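## Task

A full salt mill (cast-iron body, round wooden head) stands free on the table, with a stripe on the body aligned to a line on top of the head. Rotate the head clockwise, as seen from above, by 6 quarter turns (one and a half revolutions) relative to the body. Only the net rotation at the end counts, full revolutions included. The mill must end upright on the table and stay so without any support from the robot. Then release it and move the hands away.

## Robot and tools

ROBOT. Two arms, left_arm and right_arm, face each other across the table. Each carries the same five-finger right hand, so both hands use identical axes and numbers; they are not mirrored. The names do not refer to sides of any image.

SCENE FRAME. Every reported position is in metres in one shared frame. The origin lies on the table top halfway between the arm bases, the table surface is z = 0, +z points up, and left_arm's base sits on the +y side. Orientations are quaternions in w,x,y,z order; velocities are m/s and rad/s. Reported positions may be slightly off, more so at long reach. Clockwise seen from above means turning about world -z.

HAND POINT. Each hand is steered by a point 0.05 m in front of the palm, where the index pad would meet the thumb tip in a pinch. Its own axes: +z runs along the straightened fingers (which extend 0.06 to 0.07 m past it), +y points out of the palm, +x runs across the palm away from the thumb. Across the palm the hand extends 0.08 m on the little-finger side and 0.02 m (thumb tucked in front) to 0.09 m on the thumb side. A rigid wrist bracket on the little-finger side sits 0.03 m beyond the point along +y and 0.11 m across; it can collide with things. With the thumb turned fully in front of the palm, the hand can wrap an object 0.035 to 0.08 m wide, which then lies across the palm toward the wrist. Turn the thumb before reaching the object.

execute_actions. Argument actions: a list of actions; each action is a list of up to 15 rows; each row lasts one control step (1/30 s), and if fewer than 15 rows are given the last one repeats to fill 15 steps. Every row holds 28 numbers in [-1, 1], both arms always: first left_arm dx, dy, dz, rx, ry, rz, then left_gripper little, ring, middle, index, thumb_bend, thumb_turn, force_limit, speed; then the same 14 for right_arm / right_gripper. dx..rz are an offset, not a pose: the target relative to the hand point's measured pose when that action began (for a call's first action, the last pose a result reported), expressed in the hand point's own axes. Every row in an action counts from that same start, not from the row before. Scale: 1.0 = 0.6 m or 180 degrees; rx, ry, rz form one rotation vector. Each step the commanded pose is clipped to within 100 mm and 16 degrees of the measured one, and afterward the arm only continues to the last clipped pose, so big changes need several actions. Finger and thumb values are absolute targets: +1 open/straight, -1 curled/bent; thumb_turn +1 beside the palm, -1 in front of it. A pinch is roughly index -0.22, thumb_bend -0.75, thumb_turn -0.57. force_limit maps -1..+1 to about 0..10 N at the fingertip (0..15 N for thumb motors) and only stops closing motion. speed maps -1..+1 to nearly still..full (full travel 0.6 s); close at -0.9 or slower for a gentle grip. There is no 'unchanged' value: to keep a hand as is, resend its last eight numbers, or before any were sent, its hand_measured six plus hand_force_limit and hand_speed. A motor moves only when its target changes by at least 0.01, then locks; to squeeze more, raise force_limit and send a more-closed target; to loosen, send a more-open one.

move. target: one 28-number row as above; offsets count from the pose in the latest result that shows one. Each hand point travels straight toward it, turning the short way; paths finish together in 0.5 to 10 s. speed: 0.002 to 0.5 m/s (default 0.25), rotation capped at twice that in rad/s. stop_force (optional, 9 to 40 N, shared by both arms, not allowed in the first 0.2 s): ends an arm's path when its wrist sensor feels that much extra push against the motion, then backs it off slightly; use it only with slow, non-rotating approaches, and omit it when pulling away from contact. blocking=false returns after 0.5 s while motion continues; then use wait or stop before new commands; it cannot combine with stop_force. The 'move:' line reports endings such as done, off_target, moving, held, contact or fault, plus limits (paced = pose clipped, held = steps blocked) and each hand point's remaining distance.

OTHER TOOLS. wait(seconds 0 to 10) lets time pass with commands held. stop brakes a running move. zoom_image(camera, region [x0, y0, x1, y1], at most 504x504 px) enlarges part of cam_high (672x504), cam_left_wrist or cam_right_wrist (both 616x616 fisheye). show_instructions shows reference pages. finished_scene(scene) ends the current scene by its number, permanently.

RESULTS. Each gives both arms' pose and velocity, 'Hand target' lines (where the controller is driving), possible 'pose unreachable' lines, and per hand six-value lists hand_measured, hand_stopped_by (moving, target, force, stalled, fault) and hand_load_n (positive = finger pushed open; near 0 means a lost grip), plus Wrist force and Wrist torque in the end effector's own axes (offset up to about 4 N, noise about 2.4 N, saturates near 50 N; 'no reading' is normal at start).

HAZARDS. Arms are stiff: pushing even slightly past a firm contact can trigger a fault. A joint torque at its limit (135 N m big joints, 25.2 N m wrist joints) or any outside force of 150 N halts that arm for 10 s and drops the rest of the call. Never let the arms strike or press on each other, hands and brackets included. Do not knock or drop anything off the table, tip the mill, or slam it. Holding loads heats motors: a MOTOR HOT warning at 70 °C, brakes at 85 °C. For grinding, one hand can steady the body while the other grips and twists the head, regripping as needed since each twist is limited; track the net angle from the stripe and head line in the images, then open both hands and lift clear.

Each tool is called after "Emit:" in YAML: its name, and indented under it one key for each argument.

Reference images:

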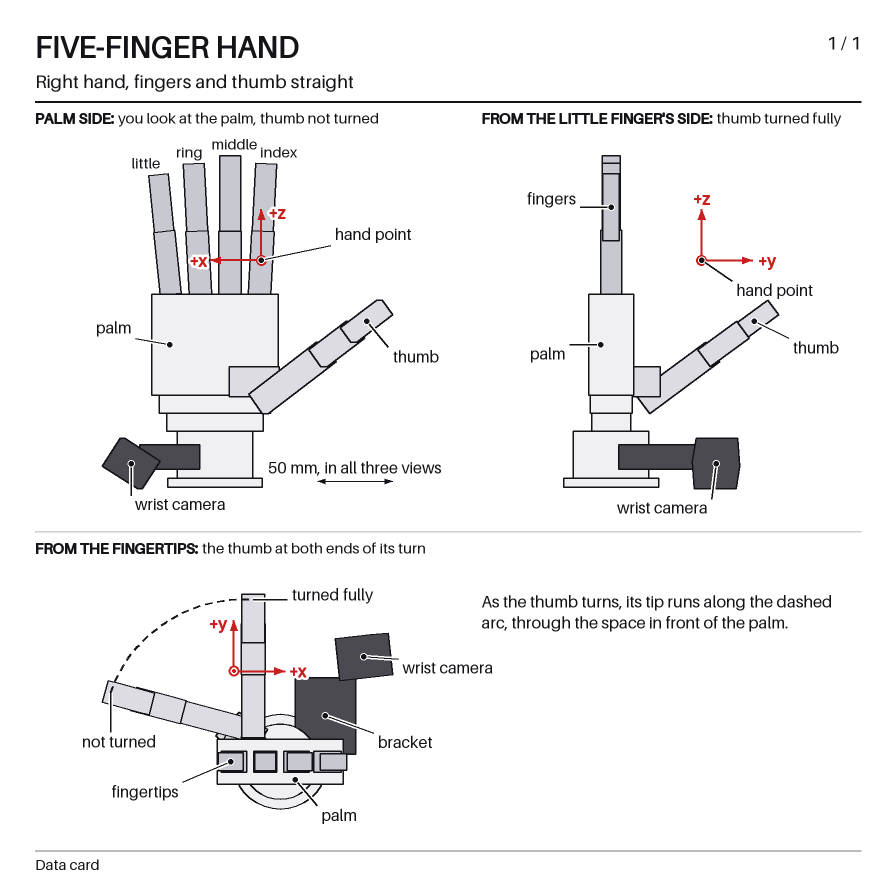

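## Session

I'll start by looking at the current state.

Emit:
execute_actions:
  actions: []

Scene clock: 0.00 s.
left_arm: end_effector_position=(+0.2972, +0.4762, +0.4762) hand_measured=(+1.000, +1.000, +1.000, +1.000, +1.000, +1.000) hand_load_n=(+0.0, +0.0, +0.0, +0.0, +0.0, +0.0) hand_stopped_by=(target, target, target, target, target, target) hand_force_limit=0.00 hand_speed=-0.80 end_effector_quat_wxyz=(-0.019, +0.279, +0.960, +0.008) end_effector_velocity=(-0.000, +0.000, +0.000) end_effector_angular_velocity=(-0.001, -0.000, -0.000) | right_arm: end_effector_position=(+0.0624, -0.2997, +0.4902) hand_measured=(+1.000, +1.000, +1.000, +1.000, +1.000, +1.000) hand_load_n=(+0.0, +0.0, +0.0, +0.0, +0.0, +0.0) hand_stopped_by=(target, target, target, target, target, target) hand_force_limit=0.00 hand_speed=-0.80 end_effector_quat_wxyz=(+0.007, -0.350, +0.937, -0.003) end_effector_velocity=(+0.001, -0.000, +0.000) end_effector_angular_velocity=(+0.001, -0.003, -0.002)
Joint positions: left_arm=[ 0.543 -1.693  1.331  1.973  1.578 -1.862] | right_arm=[-1.19  -1.745  1.322  1.98   1.577 -1.883]
Joint velocities: left_arm=[-0.    -0.001 -0.     0.     0.     0.   ] | right_arm=[-0.001 -0.    -0.002 -0.002  0.001  0.001]
Motor temperatures (°C, as the motors report them): left_arm=[27 28 30 36 34 38] | right_arm=[27 30 28 34 38 32]
Wrist force (N, on the end effector, along its own x y z axes, offset not removed): no reading
Wrist torque (N m, same axes, about the end effector's origin, offset not removed): no reading
Hand target (left_arm): +0.297, +0.476, +0.476; -0.019, +0.279, +0.960, +0.008
Hand target (right_arm): +0.062, -0.300, +0.490; +0.007, -0.350, +0.937, -0.003

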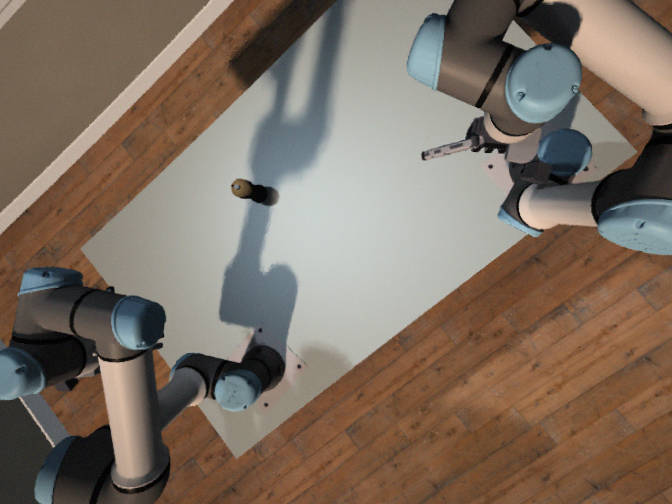

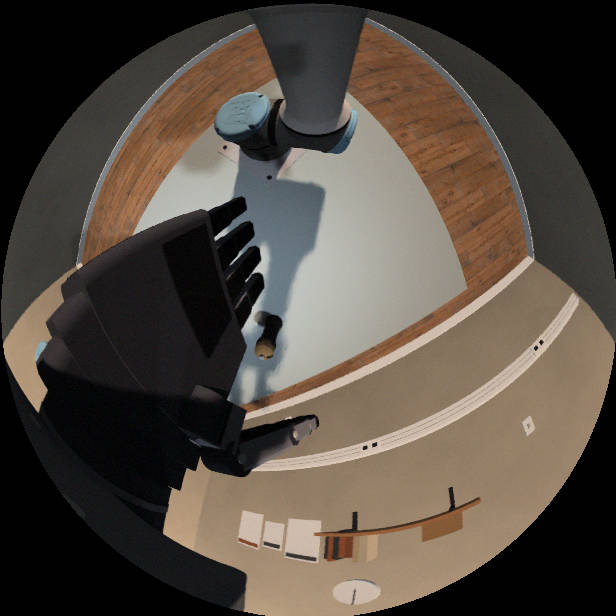

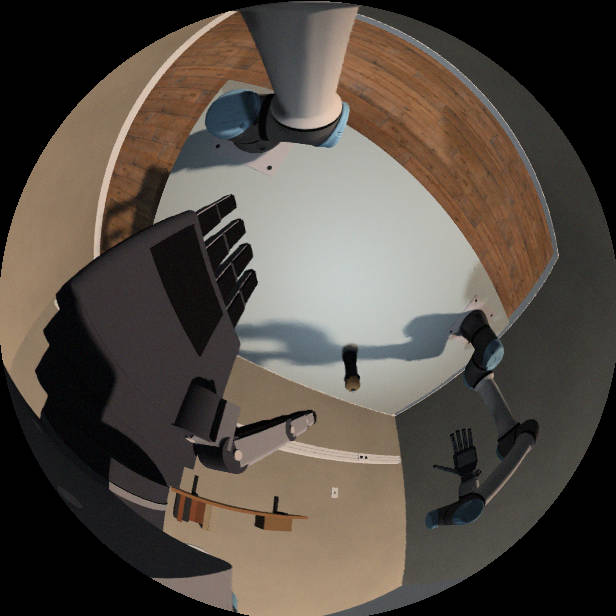

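Emit:
zoom_image:
  camera: "cam_high"
  region: [210, 160, 300, 225]

Emit:
zoom_image:
  camera: "cam_left_wrist"
  region: [230, 295, 310, 375]

Emit:
zoom_image:
  camera: "cam_right_wrist"
  region: [310, 330, 390, 410]

Region (210, 160, 300, 225) of cam_high's 672x504 image, scaled by 5.600, with more detail than that image has.

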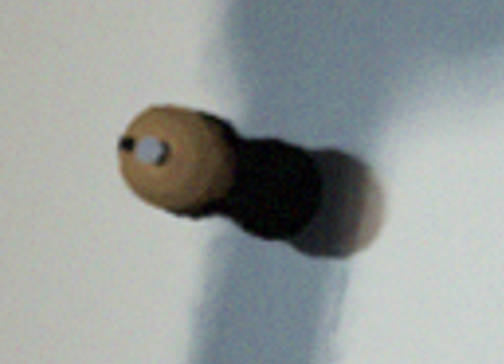

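Region (230, 295, 310, 375) of cam_left_wrist's 616x616 image, scaled by 6.300, with more detail than that image has.

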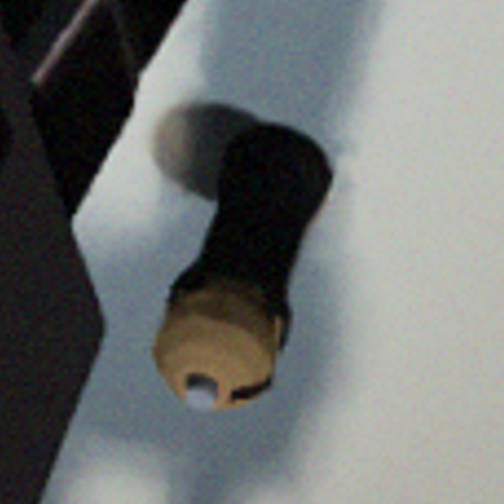

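Region (310, 330, 390, 410) of cam_right_wrist's 616x616 image, scaled by 6.300, with more detail than that image has.

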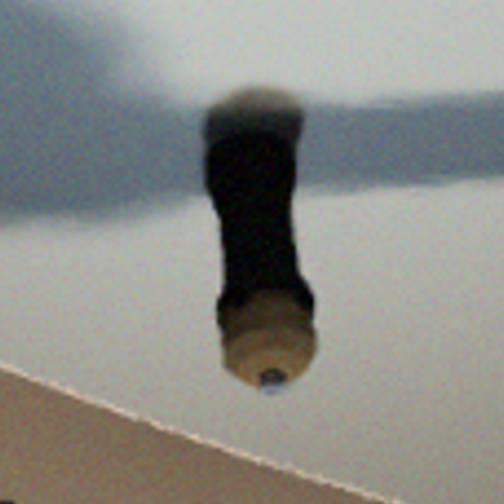

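Emit:
move:
  target: [-0.240,-0.358,0.182,0.060,-0.2238,-0.807,-1,-1,1,1,1,-1,0,0.5, -0.762,0.052,0.625,-0.664,0.086,0.671,1,1,1,1,1,-1,0,0.5]
  speed: 0.4

Scene clock: 124.50 s.
left_arm: end_effector_position=(+0.3009, +0.2208, +0.3608) hand_measured=(-1.000, -1.000, +1.000, +1.000, +1.000, -1.000) hand_load_n=(+0.0, +0.0, +0.0, +0.0, +0.0, +0.0) hand_stopped_by=(target, target, target, target, target, target) hand_force_limit=0.00 hand_speed=0.50 end_effector_quat_wxyz=(-0.232, +0.823, -0.504, +0.119) end_effector_velocity=(-0.000, -0.001, -0.001) end_effector_angular_velocity=(+0.001, -0.000, +0.000) | right_arm: end_effector_position=(+0.3931, +0.0246, +0.1207) hand_measured=(+1.000, +1.000, +1.000, +1.000, +1.000, -1.000) hand_load_n=(+0.0, +0.0, +0.0, +0.0, +0.0, +0.0) hand_stopped_by=(target, target, target, target, target, target) hand_force_limit=0.00 hand_speed=0.50 end_effector_quat_wxyz=(-0.327, +0.627, +0.326, +0.627) end_effector_velocity=(+0.001, +0.001, -0.000) end_effector_angular_velocity=(+0.003, +0.000, -0.011)
Joint positions: left_arm=[ 0.125 -1.275  1.217  1.773  1.062 -4.925] | right_arm=[-0.834 -1.092  1.919 -0.827  1.37   1.572]
Joint velocities: left_arm=[-0.001  0.001  0.001 -0.001 -0.    -0.002] | right_arm=[ 0.005  0.005 -0.005 -0.002  0.016  0.002]
Motor temperatures (°C, as the motors report them): left_arm=[27 28 30 36 34 38] | right_arm=[27 30 28 34 38 32]
Wrist force (N, on the end effector, along its own x y z axes, offset not removed): left_arm=[0.5 0.7 -0.5] | right_arm=[-1.1 -0.4 3.5]
Wrist torque (N m, same axes, about the end effector's origin, offset not removed): left_arm=[0.16 -0.07 -0.13] | right_arm=[-0.68 0.05 0.06]
Hand target (left_arm): +0.301, +0.221, +0.361; -0.232, +0.823, -0.504, +0.119
Hand target (right_arm): +0.393, +0.025, +0.121; -0.327, +0.627, +0.326, +0.627
Off the commanded pose (left_arm): 0.001 m, 0 deg.
Off the commanded pose (right_arm): 0.001 m, 0 deg.
move: done; limits=paced
camera_calibration (this result's frames):
cam_left_wrist: T_world_to_cam=[[-0.788132, -0.274153, -0.551079, 0.506127], [-0.586164, 0.607449, 0.536113, -0.148857], [0.187776, 0.74555, -0.639449, 0.138454], [0, 0, 0, 1]] pos_world=[0.285642, 0.125955, 0.447254]
cam_right_wrist: T_world_to_cam=[[0.833682, -0.539247, -0.11911, -0.296034], [-0.392835, -0.427482, -0.814211, 0.258026], [0.388144, 0.725584, -0.568219, 0.0281428], [0, 0, 0, 1]] pos_world=[0.337237, -0.069754, 0.190818]

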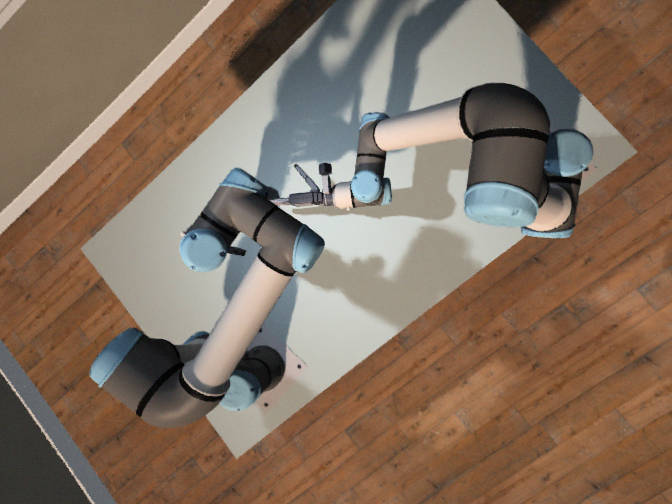

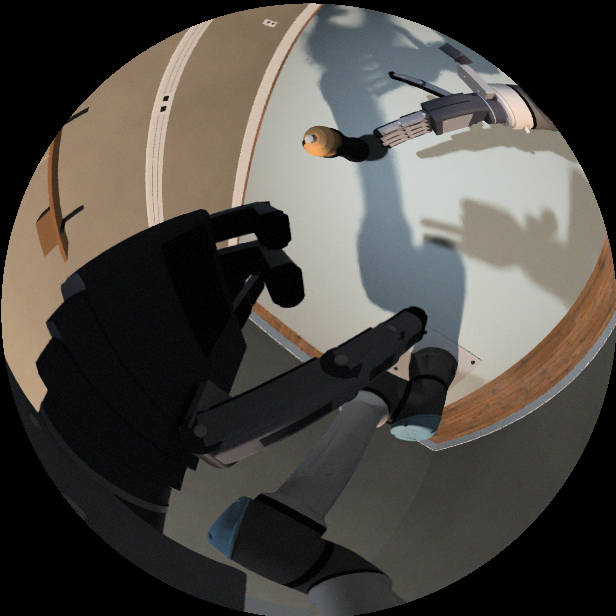

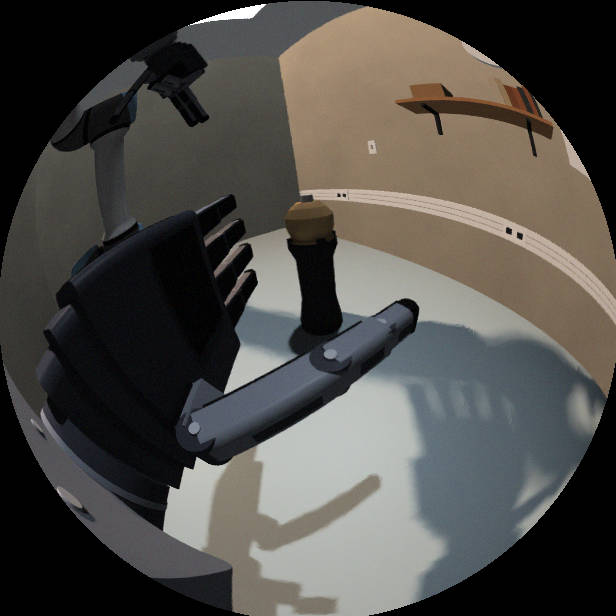

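Emit:
zoom_image:
  camera: "cam_right_wrist"
  region: [235, 180, 395, 360]

Region (235, 180, 395, 360) of cam_right_wrist's 616x616 image, scaled by 2.800, with more detail than that image has.

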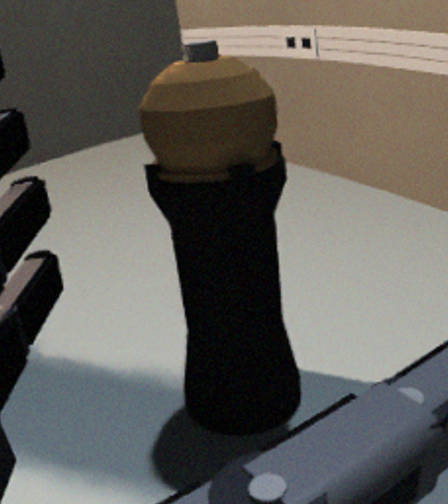

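Emit:
move:
  target: [0,0,0,0,0,0,-1,-1,1,1,1,-1,0,0.5, -0.148,0.012,0.17,0,0,0,1,1,1,1,1,-1,0,0.5]
  speed: 0.2

Scene clock: 161.13 s.
left_arm: end_effector_position=(+0.3009, +0.2208, +0.3608) hand_measured=(-1.000, -1.000, +1.000, +1.000, +1.000, -1.000) hand_load_n=(+0.0, +0.0, +0.0, +0.0, +0.0, +0.0) hand_stopped_by=(target, target, target, target, target, target) hand_force_limit=0.00 hand_speed=0.50 end_effector_quat_wxyz=(-0.232, +0.823, -0.504, +0.119) end_effector_velocity=(+0.000, +0.000, -0.000) end_effector_angular_velocity=(+0.001, +0.000, +0.001) | right_arm: end_effector_position=(+0.4573, +0.1041, +0.0321) hand_measured=(+1.000, +1.000, +1.000, +1.000, +1.000, -1.000) hand_load_n=(+0.0, +0.0, +0.0, +0.0, +0.0, +0.0) hand_stopped_by=(target, target, target, target, target, target) hand_force_limit=0.00 hand_speed=0.50 end_effector_quat_wxyz=(-0.327, +0.627, +0.326, +0.627) end_effector_velocity=(+0.001, +0.000, -0.002) end_effector_angular_velocity=(-0.002, +0.001, -0.001)
Joint positions: left_arm=[ 0.125 -1.275  1.217  1.773  1.062 -4.925] | right_arm=[-0.81  -0.765  1.613 -0.848  1.394  1.572]
Joint velocities: left_arm=[ 0.     0.     0.001  0.    -0.    -0.   ] | right_arm=[-0.     0.005 -0.004  0.001  0.001 -0.   ]
Motor temperatures (°C, as the motors report them): left_arm=[27 28 30 36 34 38] | right_arm=[27 30 28 34 38 32]
Wrist force (N, on the end effector, along its own x y z axes, offset not removed): left_arm=[0.4 2.0 -3.4] | right_arm=[-1.4 0.3 0.5]
Wrist torque (N m, same axes, about the end effector's origin, offset not removed): left_arm=[0.49 0.10 -0.12] | right_arm=[-0.16 0.13 0.13]
Hand target (left_arm): +0.301, +0.221, +0.361; -0.232, +0.823, -0.504, +0.119
Hand target (right_arm): +0.457, +0.104, +0.032; -0.327, +0.627, +0.326, +0.627
Off the commanded pose (left_arm): 0.000 m, 0 deg.
Off the commanded pose (right_arm): 0.000 m, 0 deg.
move: done
camera_calibration (this result's frames):
cam_left_wrist: T_world_to_cam=[[-0.788135, -0.274126, -0.551088, 0.506118], [-0.586156, 0.607442, 0.536129, -0.148852], [0.187787, 0.745566, -0.639427, 0.138441], [0, 0, 0, 1]] pos_world=[0.285641, 0.125942, 0.447242]
cam_right_wrist: T_world_to_cam=[[0.833696, -0.539238, -0.11905, -0.31726], [-0.392784, -0.427509, -0.814222, 0.245154], [0.388164, 0.725575, -0.568216, -0.104825], [0, 0, 0, 1]] pos_world=[0.40148, 0.00978476, 0.102277]

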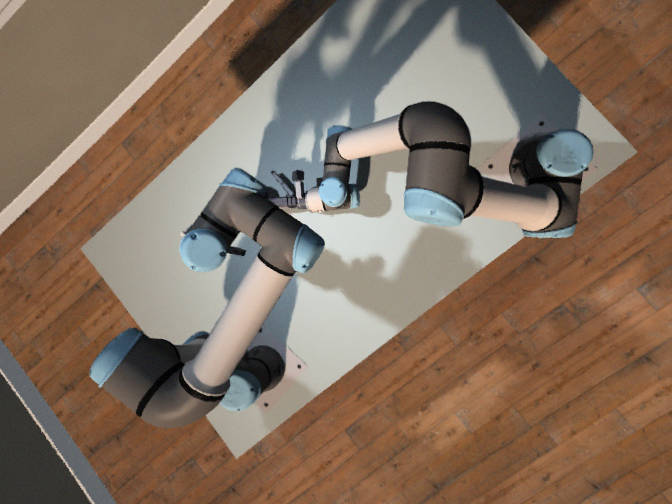

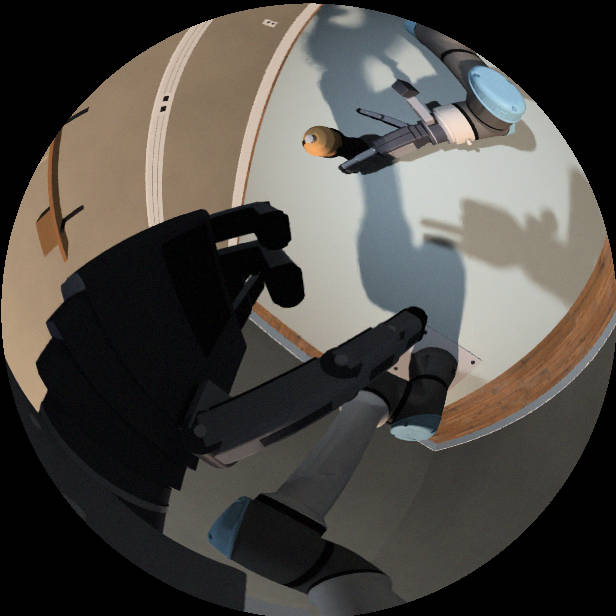

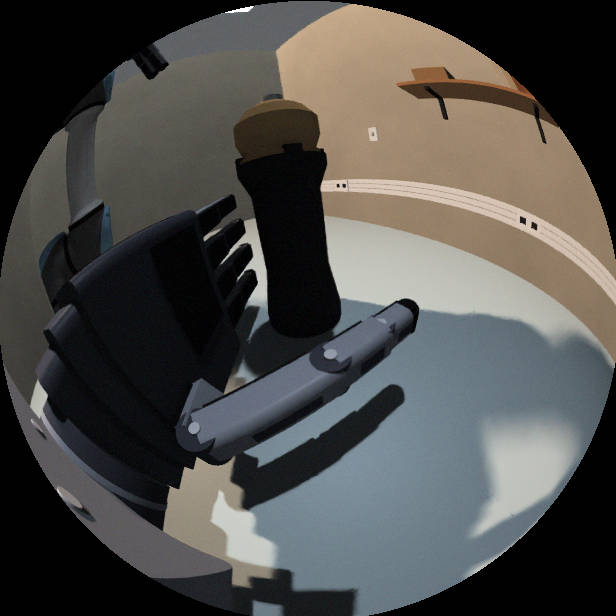

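Emit:
move:
  target: [0,0,0,0,0,0,-1,-1,1,1,1,-1,0,0.5, -0.005,0.0,0.087,0,0,0,1,1,1,1,1,-1,0,0.5]
  speed: 0.1

Scene clock: 167.60 s.
left_arm: end_effector_position=(+0.3009, +0.2208, +0.3608) hand_measured=(-1.000, -1.000, +1.000, +1.000, +1.000, -1.000) hand_load_n=(+0.0, +0.0, +0.0, +0.0, +0.0, +0.0) hand_stopped_by=(target, target, target, target, target, target) hand_force_limit=0.00 hand_speed=0.50 end_effector_quat_wxyz=(-0.232, +0.823, -0.504, +0.119) end_effector_velocity=(-0.000, +0.000, -0.000) end_effector_angular_velocity=(+0.002, +0.001, -0.000) | right_arm: end_effector_position=(+0.4871, +0.1468, +0.0292) hand_measured=(+1.000, +1.000, +1.000, +1.000, +1.000, -1.000) hand_load_n=(+0.0, +0.0, +0.0, +0.0, +0.0, +0.0) hand_stopped_by=(target, target, target, target, target, target) hand_force_limit=0.00 hand_speed=0.50 end_effector_quat_wxyz=(-0.327, +0.627, +0.326, +0.627) end_effector_velocity=(+0.001, +0.001, -0.000) end_effector_angular_velocity=(-0.001, +0.001, +0.000)
Joint positions: left_arm=[ 0.125 -1.275  1.217  1.773  1.062 -4.925] | right_arm=[-0.796 -0.672  1.423 -0.751  1.409  1.572]
Joint velocities: left_arm=[-0.     0.001  0.001  0.    -0.    -0.   ] | right_arm=[-0.     0.004 -0.008  0.005 -0.     0.   ]
Motor temperatures (°C, as the motors report them): left_arm=[27 28 30 36 34 38] | right_arm=[27 30 28 34 38 32]
Wrist force (N, on the end effector, along its own x y z axes, offset not removed): left_arm=[-0.3 1.9 -0.7] | right_arm=[-1.6 0.5 1.8]
Wrist torque (N m, same axes, about the end effector's origin, offset not removed): left_arm=[0.23 0.12 -0.26] | right_arm=[-0.29 0.31 0.17]
Hand target (left_arm): +0.301, +0.221, +0.361; -0.232, +0.823, -0.504, +0.119
Hand target (right_arm): +0.487, +0.147, +0.029; -0.327, +0.627, +0.326, +0.627
Off the commanded pose (left_arm): 0.000 m, 0 deg.
Off the commanded pose (right_arm): 0.000 m, 0 deg.
move: done
camera_calibration (this result's frames):
cam_left_wrist: T_world_to_cam=[[-0.788131, -0.27414, -0.551087, 0.506125], [-0.58616, 0.607458, 0.536107, -0.148856], [0.187794, 0.745548, -0.639447, 0.138453], [0, 0, 0, 1]] pos_world=[0.285638, 0.12595, 0.447255]
cam_right_wrist: T_world_to_cam=[[0.833713, -0.539215, -0.11904, -0.319436], [-0.39275, -0.427498, -0.814244, 0.27271], [0.388163, 0.725598, -0.568188, -0.148992], [0, 0, 0, 1]] pos_world=[0.431257, 0.0524462, 0.0993714]

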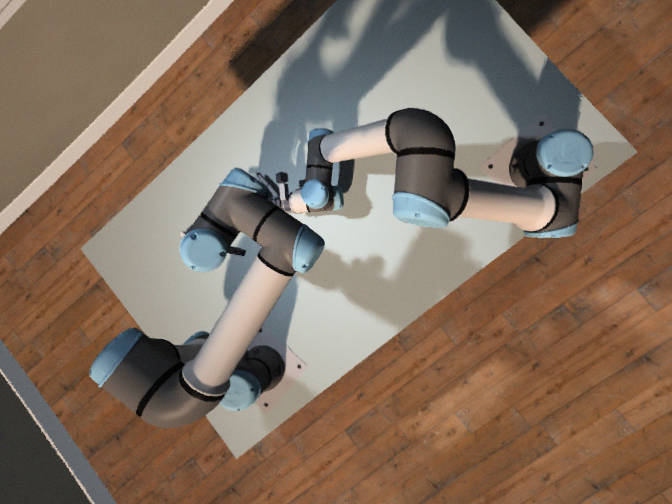

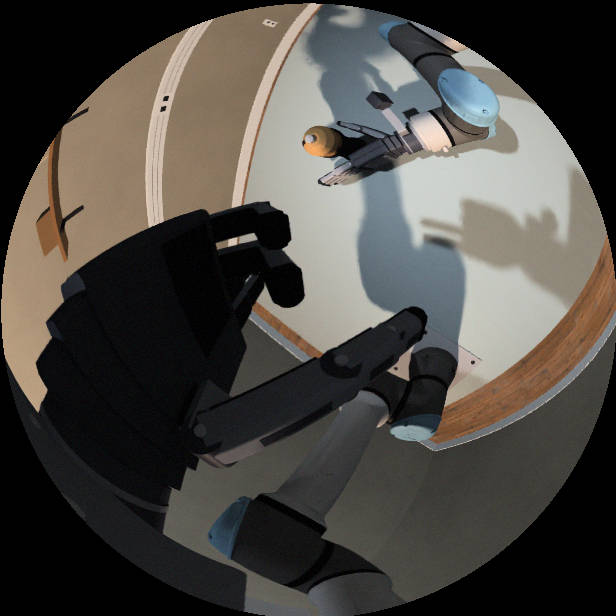

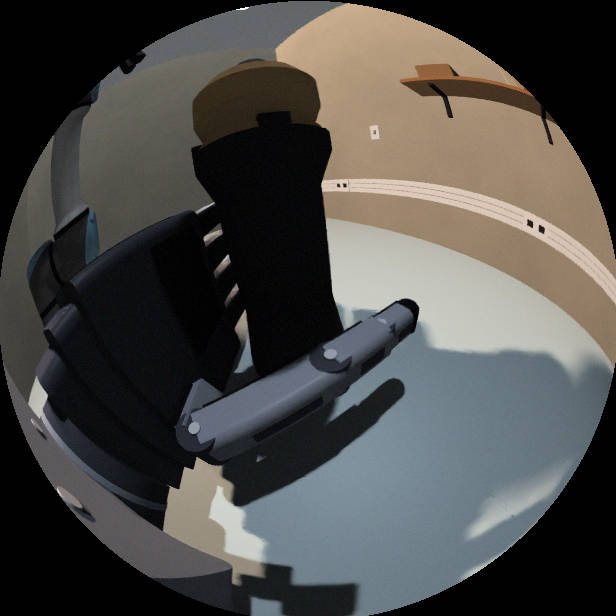

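Emit:
move:
  target: [0,0,0,0,0,0,-1,-1,1,1,1,-1,0,0.5, 0,0.006,0,0,0,0,-1,-1,-1,-1,-1,-1,1,-0.3]
  speed: 0.02

Scene clock: 174.60 s.
left_arm: end_effector_position=(+0.3009, +0.2208, +0.3608) hand_measured=(-1.000, -1.000, +1.000, +1.000, +1.000, -1.000) hand_load_n=(+0.0, +0.0, +0.0, +0.0, +0.0, +0.0) hand_stopped_by=(target, target, target, target, target, target) hand_force_limit=0.00 hand_speed=0.50 end_effector_quat_wxyz=(-0.232, +0.823, -0.504, +0.119) end_effector_velocity=(+0.000, +0.000, +0.000) end_effector_angular_velocity=(-0.002, -0.001, +0.001) | right_arm: end_effector_position=(+0.4901, +0.1448, +0.0295) hand_measured=(-0.470, -0.456, -0.428, -0.312, +0.126, -1.000) hand_load_n=(+7.5, +10.5, +4.5, +2.0, +16.0, -4.0) hand_stopped_by=(force, force, force, force, force, target) hand_force_limit=1.00 hand_speed=-0.30 end_effector_quat_wxyz=(-0.327, +0.627, +0.326, +0.627) end_effector_velocity=(+0.000, +0.000, -0.000) end_effector_angular_velocity=(-0.001, -0.000, -0.000)
Joint positions: left_arm=[ 0.125 -1.275  1.217  1.773  1.062 -4.925] | right_arm=[-0.801 -0.673  1.423 -0.751  1.403  1.572]
Joint velocities: left_arm=[ 0.001 -0.001 -0.    -0.001 -0.    -0.   ] | right_arm=[ 0.     0.001 -0.001  0.001  0.    -0.001]
Motor temperatures (°C, as the motors report them): left_arm=[27 28 30 36 34 38] | right_arm=[27 30 28 34 38 32]
Wrist force (N, on the end effector, along its own x y z axes, offset not removed): left_arm=[0.9 0.2 -0.9] | right_arm=[29.2 3.1 -1.5]
Wrist torque (N m, same axes, about the end effector's origin, offset not removed): left_arm=[0.09 0.00 -0.10] | right_arm=[-0.02 -1.69 1.02]
Hand target (left_arm): +0.301, +0.221, +0.361; -0.232, +0.823, -0.504, +0.119
Hand target (right_arm): +0.490, +0.145, +0.029; -0.327, +0.627, +0.326, +0.627
Off the commanded pose (left_arm): 0.000 m, 0 deg.
Off the commanded pose (right_arm): 0.000 m, 0 deg.
move: done
camera_calibration (this result's frames):
cam_left_wrist: T_world_to_cam=[[-0.788131, -0.274141, -0.551087, 0.506125], [-0.58616, 0.607458, 0.536107, -0.148856], [0.187794, 0.745548, -0.639447, 0.138453], [0, 0, 0, 1]] pos_world=[0.285638, 0.12595, 0.447255]
cam_right_wrist: T_world_to_cam=[[0.833741, -0.539194, -0.118933, -0.32303], [-0.392534, -0.427317, -0.814443, 0.27308], [0.388321, 0.72572, -0.567924, -0.148646], [0, 0, 0, 1]] pos_world=[0.434238, 0.0503911, 0.0995697]

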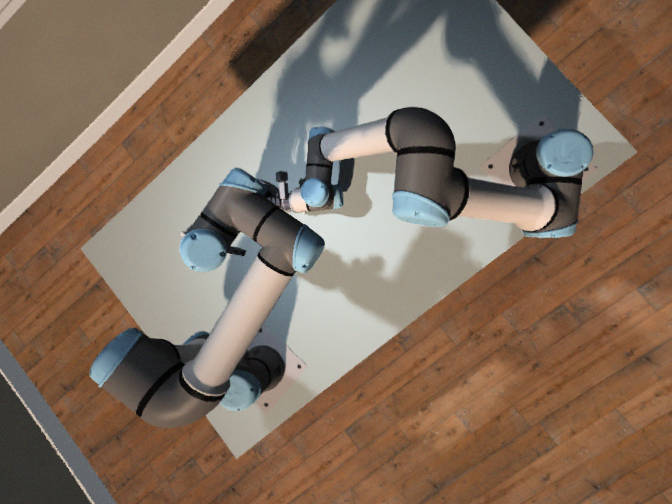

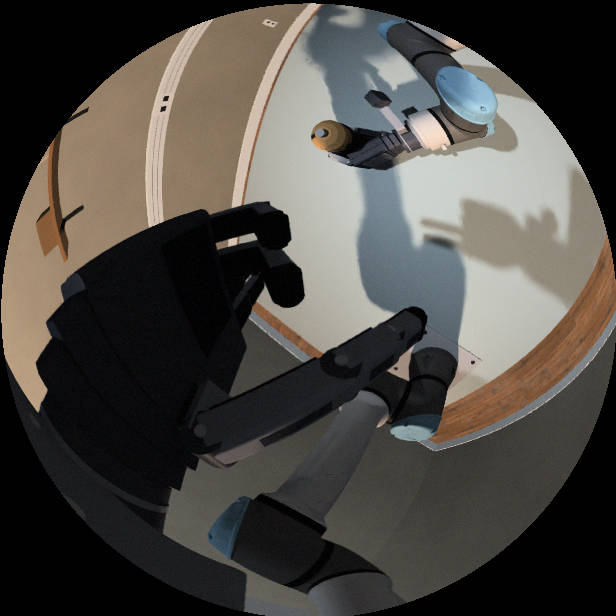

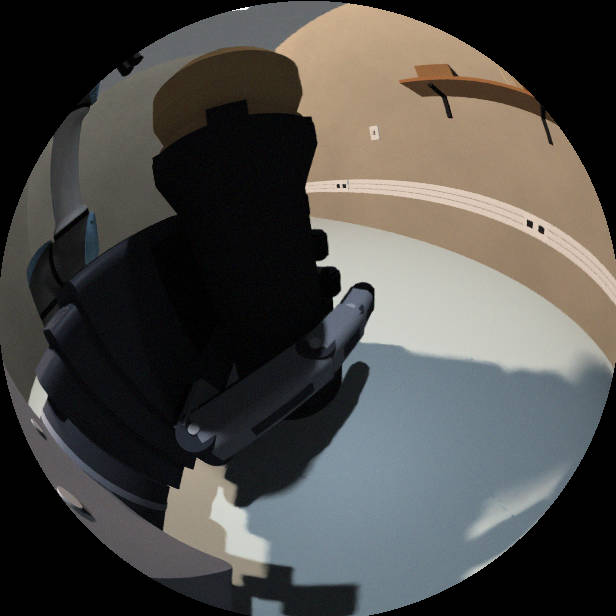

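Emit:
zoom_image:
  camera: "cam_left_wrist"
  region: [290, 80, 430, 190]

Region (290, 80, 430, 190) of cam_left_wrist's 616x616 image, scaled by 3.600, with more detail than that image has; it fills the top 396 rows of this view, and the rest is white.

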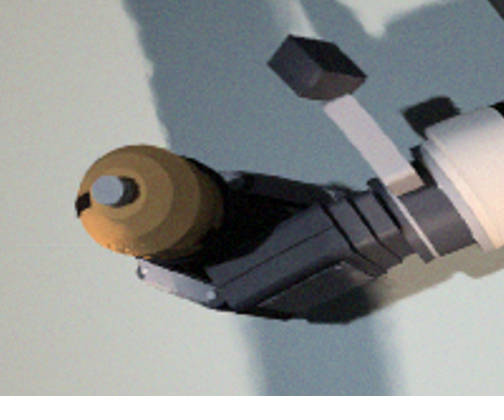

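Emit:
execute_actions:
  actions:
    - [[0,0,0,0,0,0,-1,-1,1,1,1,-1,0,0.5, 0,0,0,0,0,0,-0.25,-0.25,-0.3,-1,-1,-1,1,-0.3]]
    - [[0,0,0,0,0,0,-1,-1,1,1,1,-1,0,0.5, 0,0,0,0,0,0,-0.25,-0.25,-0.3,-1,-1,-1,1,-0.3]]

Scene clock: 202.20 s.
left_arm: end_effector_position=(+0.3009, +0.2208, +0.3608) hand_measured=(-1.000, -1.000, +1.000, +1.000, +1.000, -1.000) hand_load_n=(+0.0, +0.0, +0.0, +0.0, +0.0, +0.0) hand_stopped_by=(target, target, target, target, target, target) hand_force_limit=0.00 hand_speed=0.50 end_effector_quat_wxyz=(-0.232, +0.823, -0.504, +0.119) end_effector_velocity=(-0.000, +0.000, +0.000) end_effector_angular_velocity=(-0.000, -0.000, -0.001) | right_arm: end_effector_position=(+0.4900, +0.1447, +0.0293) hand_measured=(-0.250, -0.250, -0.300, -0.312, +0.126, -1.000) hand_load_n=(+0.0, +0.0, +0.0, +4.0, +13.5, -5.0) hand_stopped_by=(target, target, target, force, force, target) hand_force_limit=1.00 hand_speed=-0.30 end_effector_quat_wxyz=(-0.327, +0.627, +0.326, +0.627) end_effector_velocity=(+0.001, -0.001, -0.000) end_effector_angular_velocity=(-0.001, +0.000, -0.001)
Joint positions: left_arm=[ 0.125 -1.275  1.217  1.773  1.062 -4.925] | right_arm=[-0.801 -0.673  1.424 -0.751  1.403  1.572]
Joint velocities: left_arm=[-0.001 -0.001  0.     0.001 -0.     0.   ] | right_arm=[-0.001 -0.     0.     0.001  0.001 -0.001]
Motor temperatures (°C, as the motors report them): left_arm=[27 28 30 36 34 38] | right_arm=[27 30 28 34 38 32]
Wrist force (N, on the end effector, along its own x y z axes, offset not removed): left_arm=[-0.6 2.5 -1.2] | right_arm=[7.9 1.1 1.9]
Wrist torque (N m, same axes, about the end effector's origin, offset not removed): left_arm=[0.38 0.16 -0.11] | right_arm=[-0.55 -0.17 0.53]
Hand target (left_arm): +0.301, +0.221, +0.361; -0.232, +0.823, -0.504, +0.119
Hand target (right_arm): +0.490, +0.145, +0.029; -0.327, +0.627, +0.326, +0.627
Off the commanded pose (left_arm): 0.000 m, 0 deg.
Off the commanded pose (right_arm): 0.000 m, 0 deg.
camera_calibration (this result's frames):
cam_left_wrist: T_world_to_cam=[[-0.788131, -0.274141, -0.551087, 0.506125], [-0.58616, 0.607458, 0.536107, -0.148856], [0.187794, 0.745548, -0.639447, 0.138453], [0, 0, 0, 1]] pos_world=[0.285638, 0.12595, 0.447255]
cam_right_wrist: T_world_to_cam=[[0.833694, -0.539232, -0.119092, -0.322987], [-0.392754, -0.427385, -0.814301, 0.27304], [0.388199, 0.725652, -0.568093, -0.148608], [0, 0, 0, 1]] pos_world=[0.434199, 0.0503659, 0.0994484]

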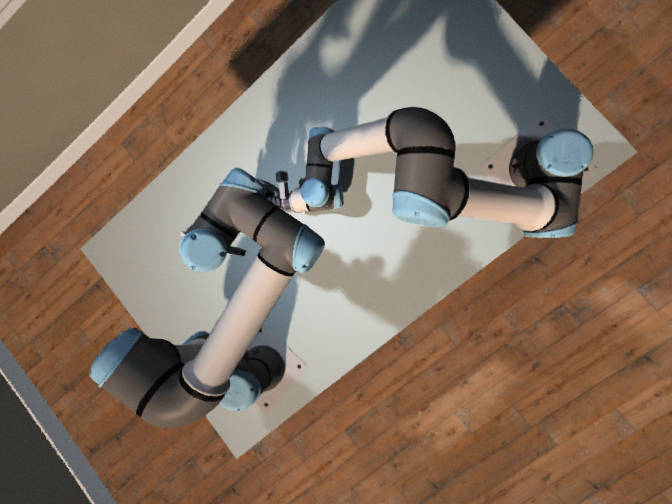

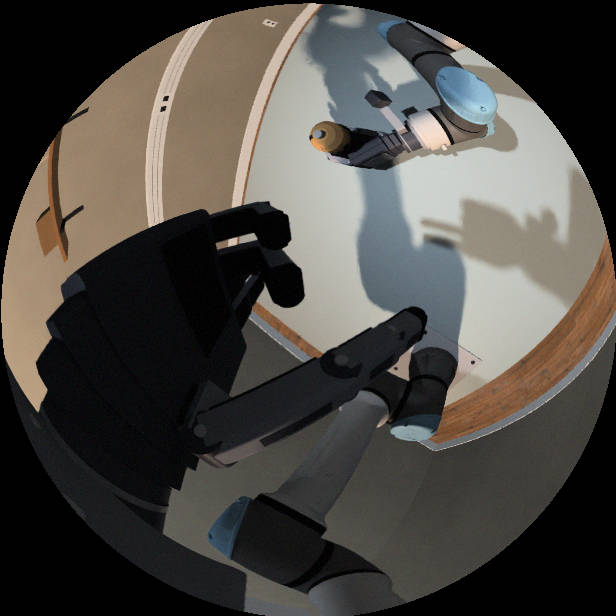

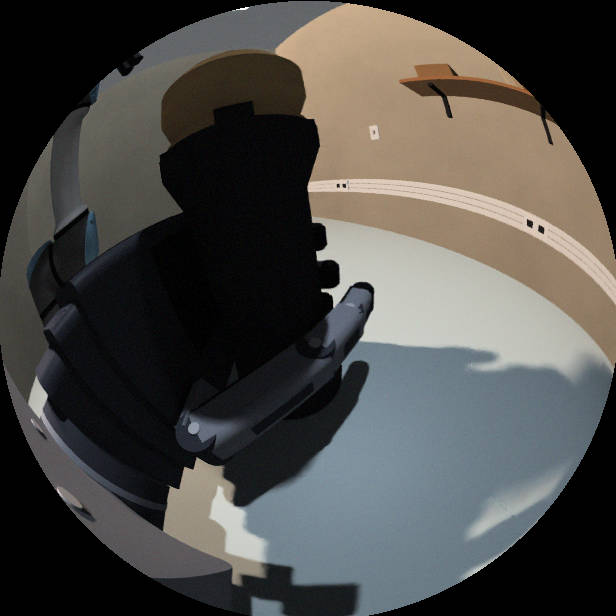

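Emit:
execute_actions:
  actions:
    - [[0,0,0,0,0,0,-1,-1,1,1,1,-1,0,0.5, 0,0,0,0,0,0,-0.25,-0.25,-0.95,-0.95,-0.95,-1,1,-0.6]]
    - [[0,0,0,0,0,0,-1,-1,1,1,1,-1,0,0.5, 0,0,0,0,0,0,-0.9,-0.9,-0.95,-0.95,-0.95,-1,-0.2,-0.6]]
    - [[0,0,0,0,0,0,-1,-1,1,1,1,-1,0,0.5, 0.004,0,0,0,0,0,-0.9,-0.9,-0.95,-0.95,-0.95,-1,-0.2,-0.6],[0,0,0,0,0,0,-1,-1,1,1,1,-1,0,0.5, 0.006,0,0,0,0,0,-0.9,-0.9,-0.95,-0.95,-0.95,-1,-0.2,-0.6],[0,0,0,0,0,0,-1,-1,1,1,1,-1,0,0.5, 0.008,0,0,0,0,0,-0.9,-0.9,-0.95,-0.95,-0.95,-1,-0.2,-0.6],[0,0,0,0,0,0,-1,-1,1,1,1,-1,0,0.5, 0.010,0,0,0,0,0,-0.9,-0.9,-0.95,-0.95,-0.95,-1,-0.2,-0.6]]

Scene clock: 213.67 s.
left_arm: end_effector_position=(+0.3009, +0.2208, +0.3608) hand_measured=(-1.000, -1.000, +1.000, +1.000, +1.000, -1.000) hand_load_n=(+0.0, +0.0, +0.0, +0.0, +0.0, +0.0) hand_stopped_by=(target, target, target, target, target, target) hand_force_limit=0.00 hand_speed=0.50 end_effector_quat_wxyz=(-0.232, +0.823, -0.504, +0.119) end_effector_velocity=(+0.000, -0.000, -0.000) end_effector_angular_velocity=(-0.000, +0.000, -0.000) | right_arm: end_effector_position=(+0.4900, +0.1447, +0.0351) hand_measured=(-0.446, -0.424, -0.426, -0.330, +0.122, -1.000) hand_load_n=(+0.5, +0.0, +4.5, +8.5, +10.0, +0.5) hand_stopped_by=(force, force, force, force, force, target) hand_force_limit=-0.20 hand_speed=-0.60 end_effector_quat_wxyz=(-0.327, +0.627, +0.326, +0.627) end_effector_velocity=(-0.000, +0.000, +0.001) end_effector_angular_velocity=(+0.000, -0.000, +0.001)
Joint positions: left_arm=[ 0.125 -1.275  1.217  1.773  1.062 -4.925] | right_arm=[-0.801 -0.682  1.424 -0.742  1.403  1.572]
Joint velocities: left_arm=[ 0. -0.  0. -0.  0.  0.] | right_arm=[ 0.    -0.001 -0.001  0.002 -0.001 -0.   ]
Motor temperatures (°C, as the motors report them): left_arm=[27 28 30 36 34 38] | right_arm=[27 30 28 34 38 32]
Wrist force (N, on the end effector, along its own x y z axes, offset not removed): left_arm=[-0.9 2.8 -0.4] | right_arm=[-9.6 0.7 0.1]
Wrist torque (N m, same axes, about the end effector's origin, offset not removed): left_arm=[0.37 0.20 -0.26] | right_arm=[-0.22 0.67 -0.12]
Hand target (left_arm): +0.301, +0.221, +0.361; -0.232, +0.823, -0.504, +0.119
Hand target (right_arm): +0.490, +0.145, +0.035; -0.327, +0.627, +0.326, +0.627
Off the commanded pose (left_arm): 0.000 m, 0 deg.
Off the commanded pose (right_arm): 0.000 m, 0 deg.
camera_calibration (this result's frames):
cam_left_wrist: T_world_to_cam=[[-0.788131, -0.27414, -0.551087, 0.506125], [-0.58616, 0.607458, 0.536107, -0.148856], [0.187794, 0.745548, -0.639447, 0.138453], [0, 0, 0, 1]] pos_world=[0.285638, 0.12595, 0.447255]
cam_right_wrist: T_world_to_cam=[[0.833685, -0.539241, -0.119115, -0.322278], [-0.392818, -0.42745, -0.814236, 0.277794], [0.388154, 0.725607, -0.568182, -0.145233], [0, 0, 0, 1]] pos_world=[0.434174, 0.0503399, 0.105283]

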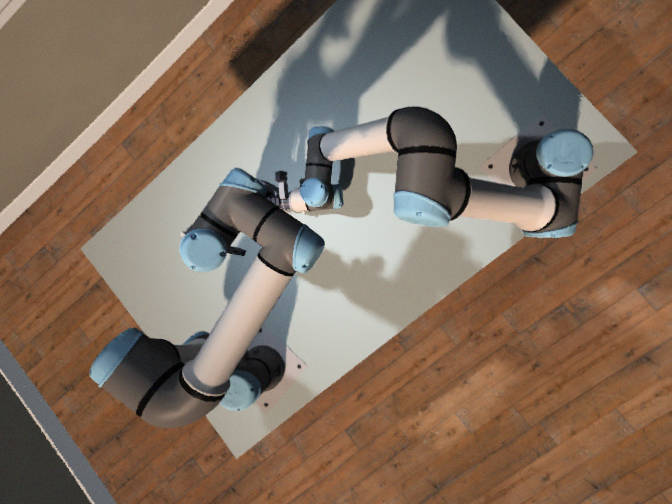

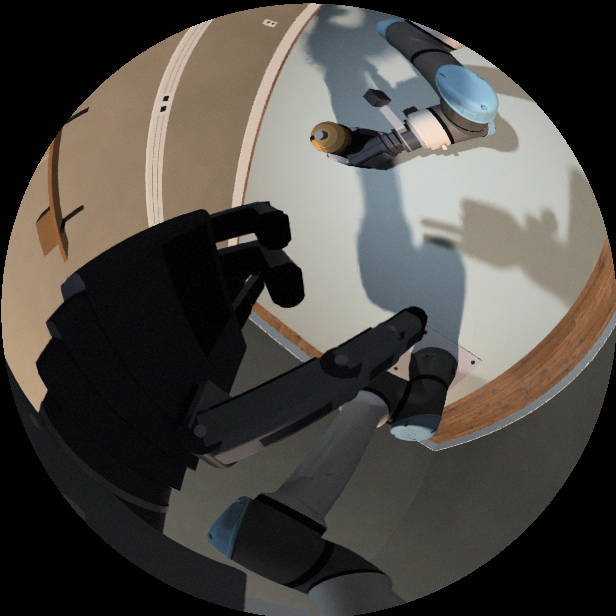

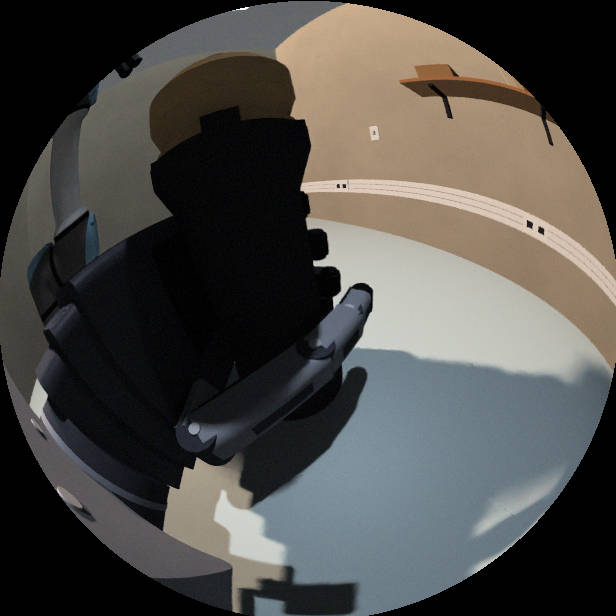

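Emit:
move:
  target: [0,0,0,0,0,0,-1,-1,1,1,1,-1,0,0.5, 0,-0.283,-0.047,0,0,0,-0.92,-0.92,-0.97,-0.97,-0.97,-1,0.6,-0.8]
  speed: 0.15

Scene clock: 218.60 s.
left_arm: end_effector_position=(+0.3009, +0.2208, +0.3608) hand_measured=(-1.000, -1.000, +1.000, +1.000, +1.000, -1.000) hand_load_n=(+0.0, +0.0, +0.0, +0.0, +0.0, +0.0) hand_stopped_by=(target, target, target, target, target, target) hand_force_limit=0.00 hand_speed=0.50 end_effector_quat_wxyz=(-0.232, +0.823, -0.504, +0.119) end_effector_velocity=(-0.000, -0.000, +0.000) end_effector_angular_velocity=(-0.000, -0.000, -0.000) | right_arm: end_effector_position=(+0.3349, +0.2186, +0.0351) hand_measured=(-0.542, -0.486, -0.444, -0.330, +0.114, -1.000) hand_load_n=(+9.5, +3.5, +1.5, +5.5, +12.0, +4.5) hand_stopped_by=(force, force, force, force, force, target) hand_force_limit=0.60 hand_speed=-0.80 end_effector_quat_wxyz=(-0.327, +0.627, +0.326, +0.627) end_effector_velocity=(-0.001, +0.000, -0.000) end_effector_angular_velocity=(-0.000, +0.001, -0.002)
Joint positions: left_arm=[ 0.125 -1.275  1.217  1.773  1.062 -4.925] | right_arm=[-0.529 -0.678  1.414 -0.736  1.676  1.571]
Joint velocities: left_arm=[-0.    -0.    -0.001  0.001 -0.     0.   ] | right_arm=[ 0.003  0.001 -0.001  0.001  0.005  0.001]
Motor temperatures (°C, as the motors report them): left_arm=[27 28 30 36 34 38] | right_arm=[27 30 28 34 38 32]
Wrist force (N, on the end effector, along its own x y z axes, offset not removed): left_arm=[-0.3 2.4 0.4] | right_arm=[-7.6 -0.8 0.0]
Wrist torque (N m, same axes, about the end effector's origin, offset not removed): left_arm=[0.36 0.15 -0.07] | right_arm=[-0.42 0.34 -0.11]
Hand target (left_arm): +0.301, +0.221, +0.361; -0.232, +0.823, -0.504, +0.119
Hand target (right_arm): +0.335, +0.219, +0.035; -0.327, +0.627, +0.326, +0.627
Off the commanded pose (left_arm): 0.000 m, 0 deg.
Off the commanded pose (right_arm): 0.000 m, 0 deg.
move: done
camera_calibration (this result's frames):
cam_left_wrist: T_world_to_cam=[[-0.788131, -0.274141, -0.551087, 0.506125], [-0.58616, 0.607458, 0.536107, -0.148856], [0.187794, 0.745548, -0.639447, 0.138453], [0, 0, 0, 1]] pos_world=[0.285638, 0.12595, 0.447255]
cam_right_wrist: T_world_to_cam=[[0.833772, -0.539266, -0.118393, -0.153143], [-0.392325, -0.42781, -0.814285, 0.248365], [0.388466, 0.725376, -0.568264, -0.138696], [0, 0, 0, 1]] pos_world=[0.279005, 0.124276, 0.105293]

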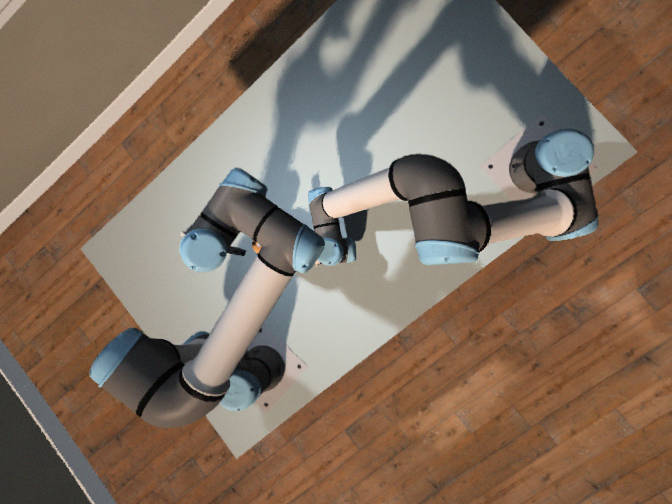

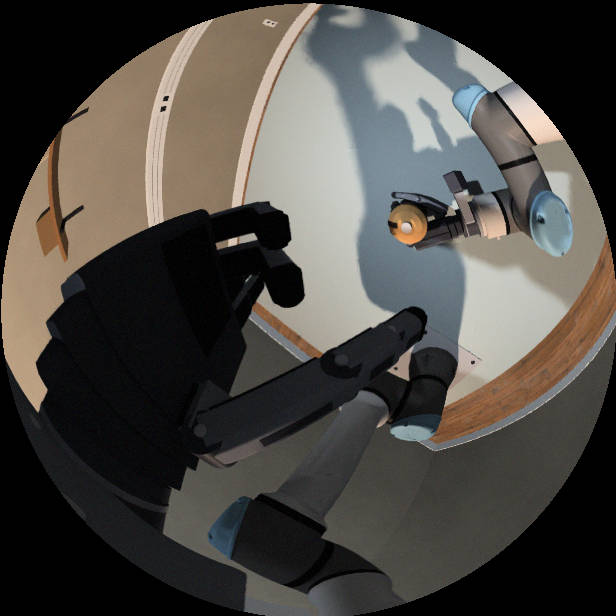

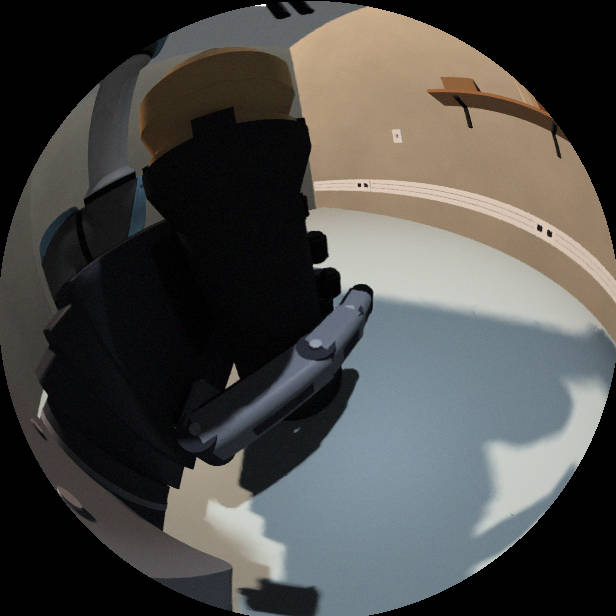

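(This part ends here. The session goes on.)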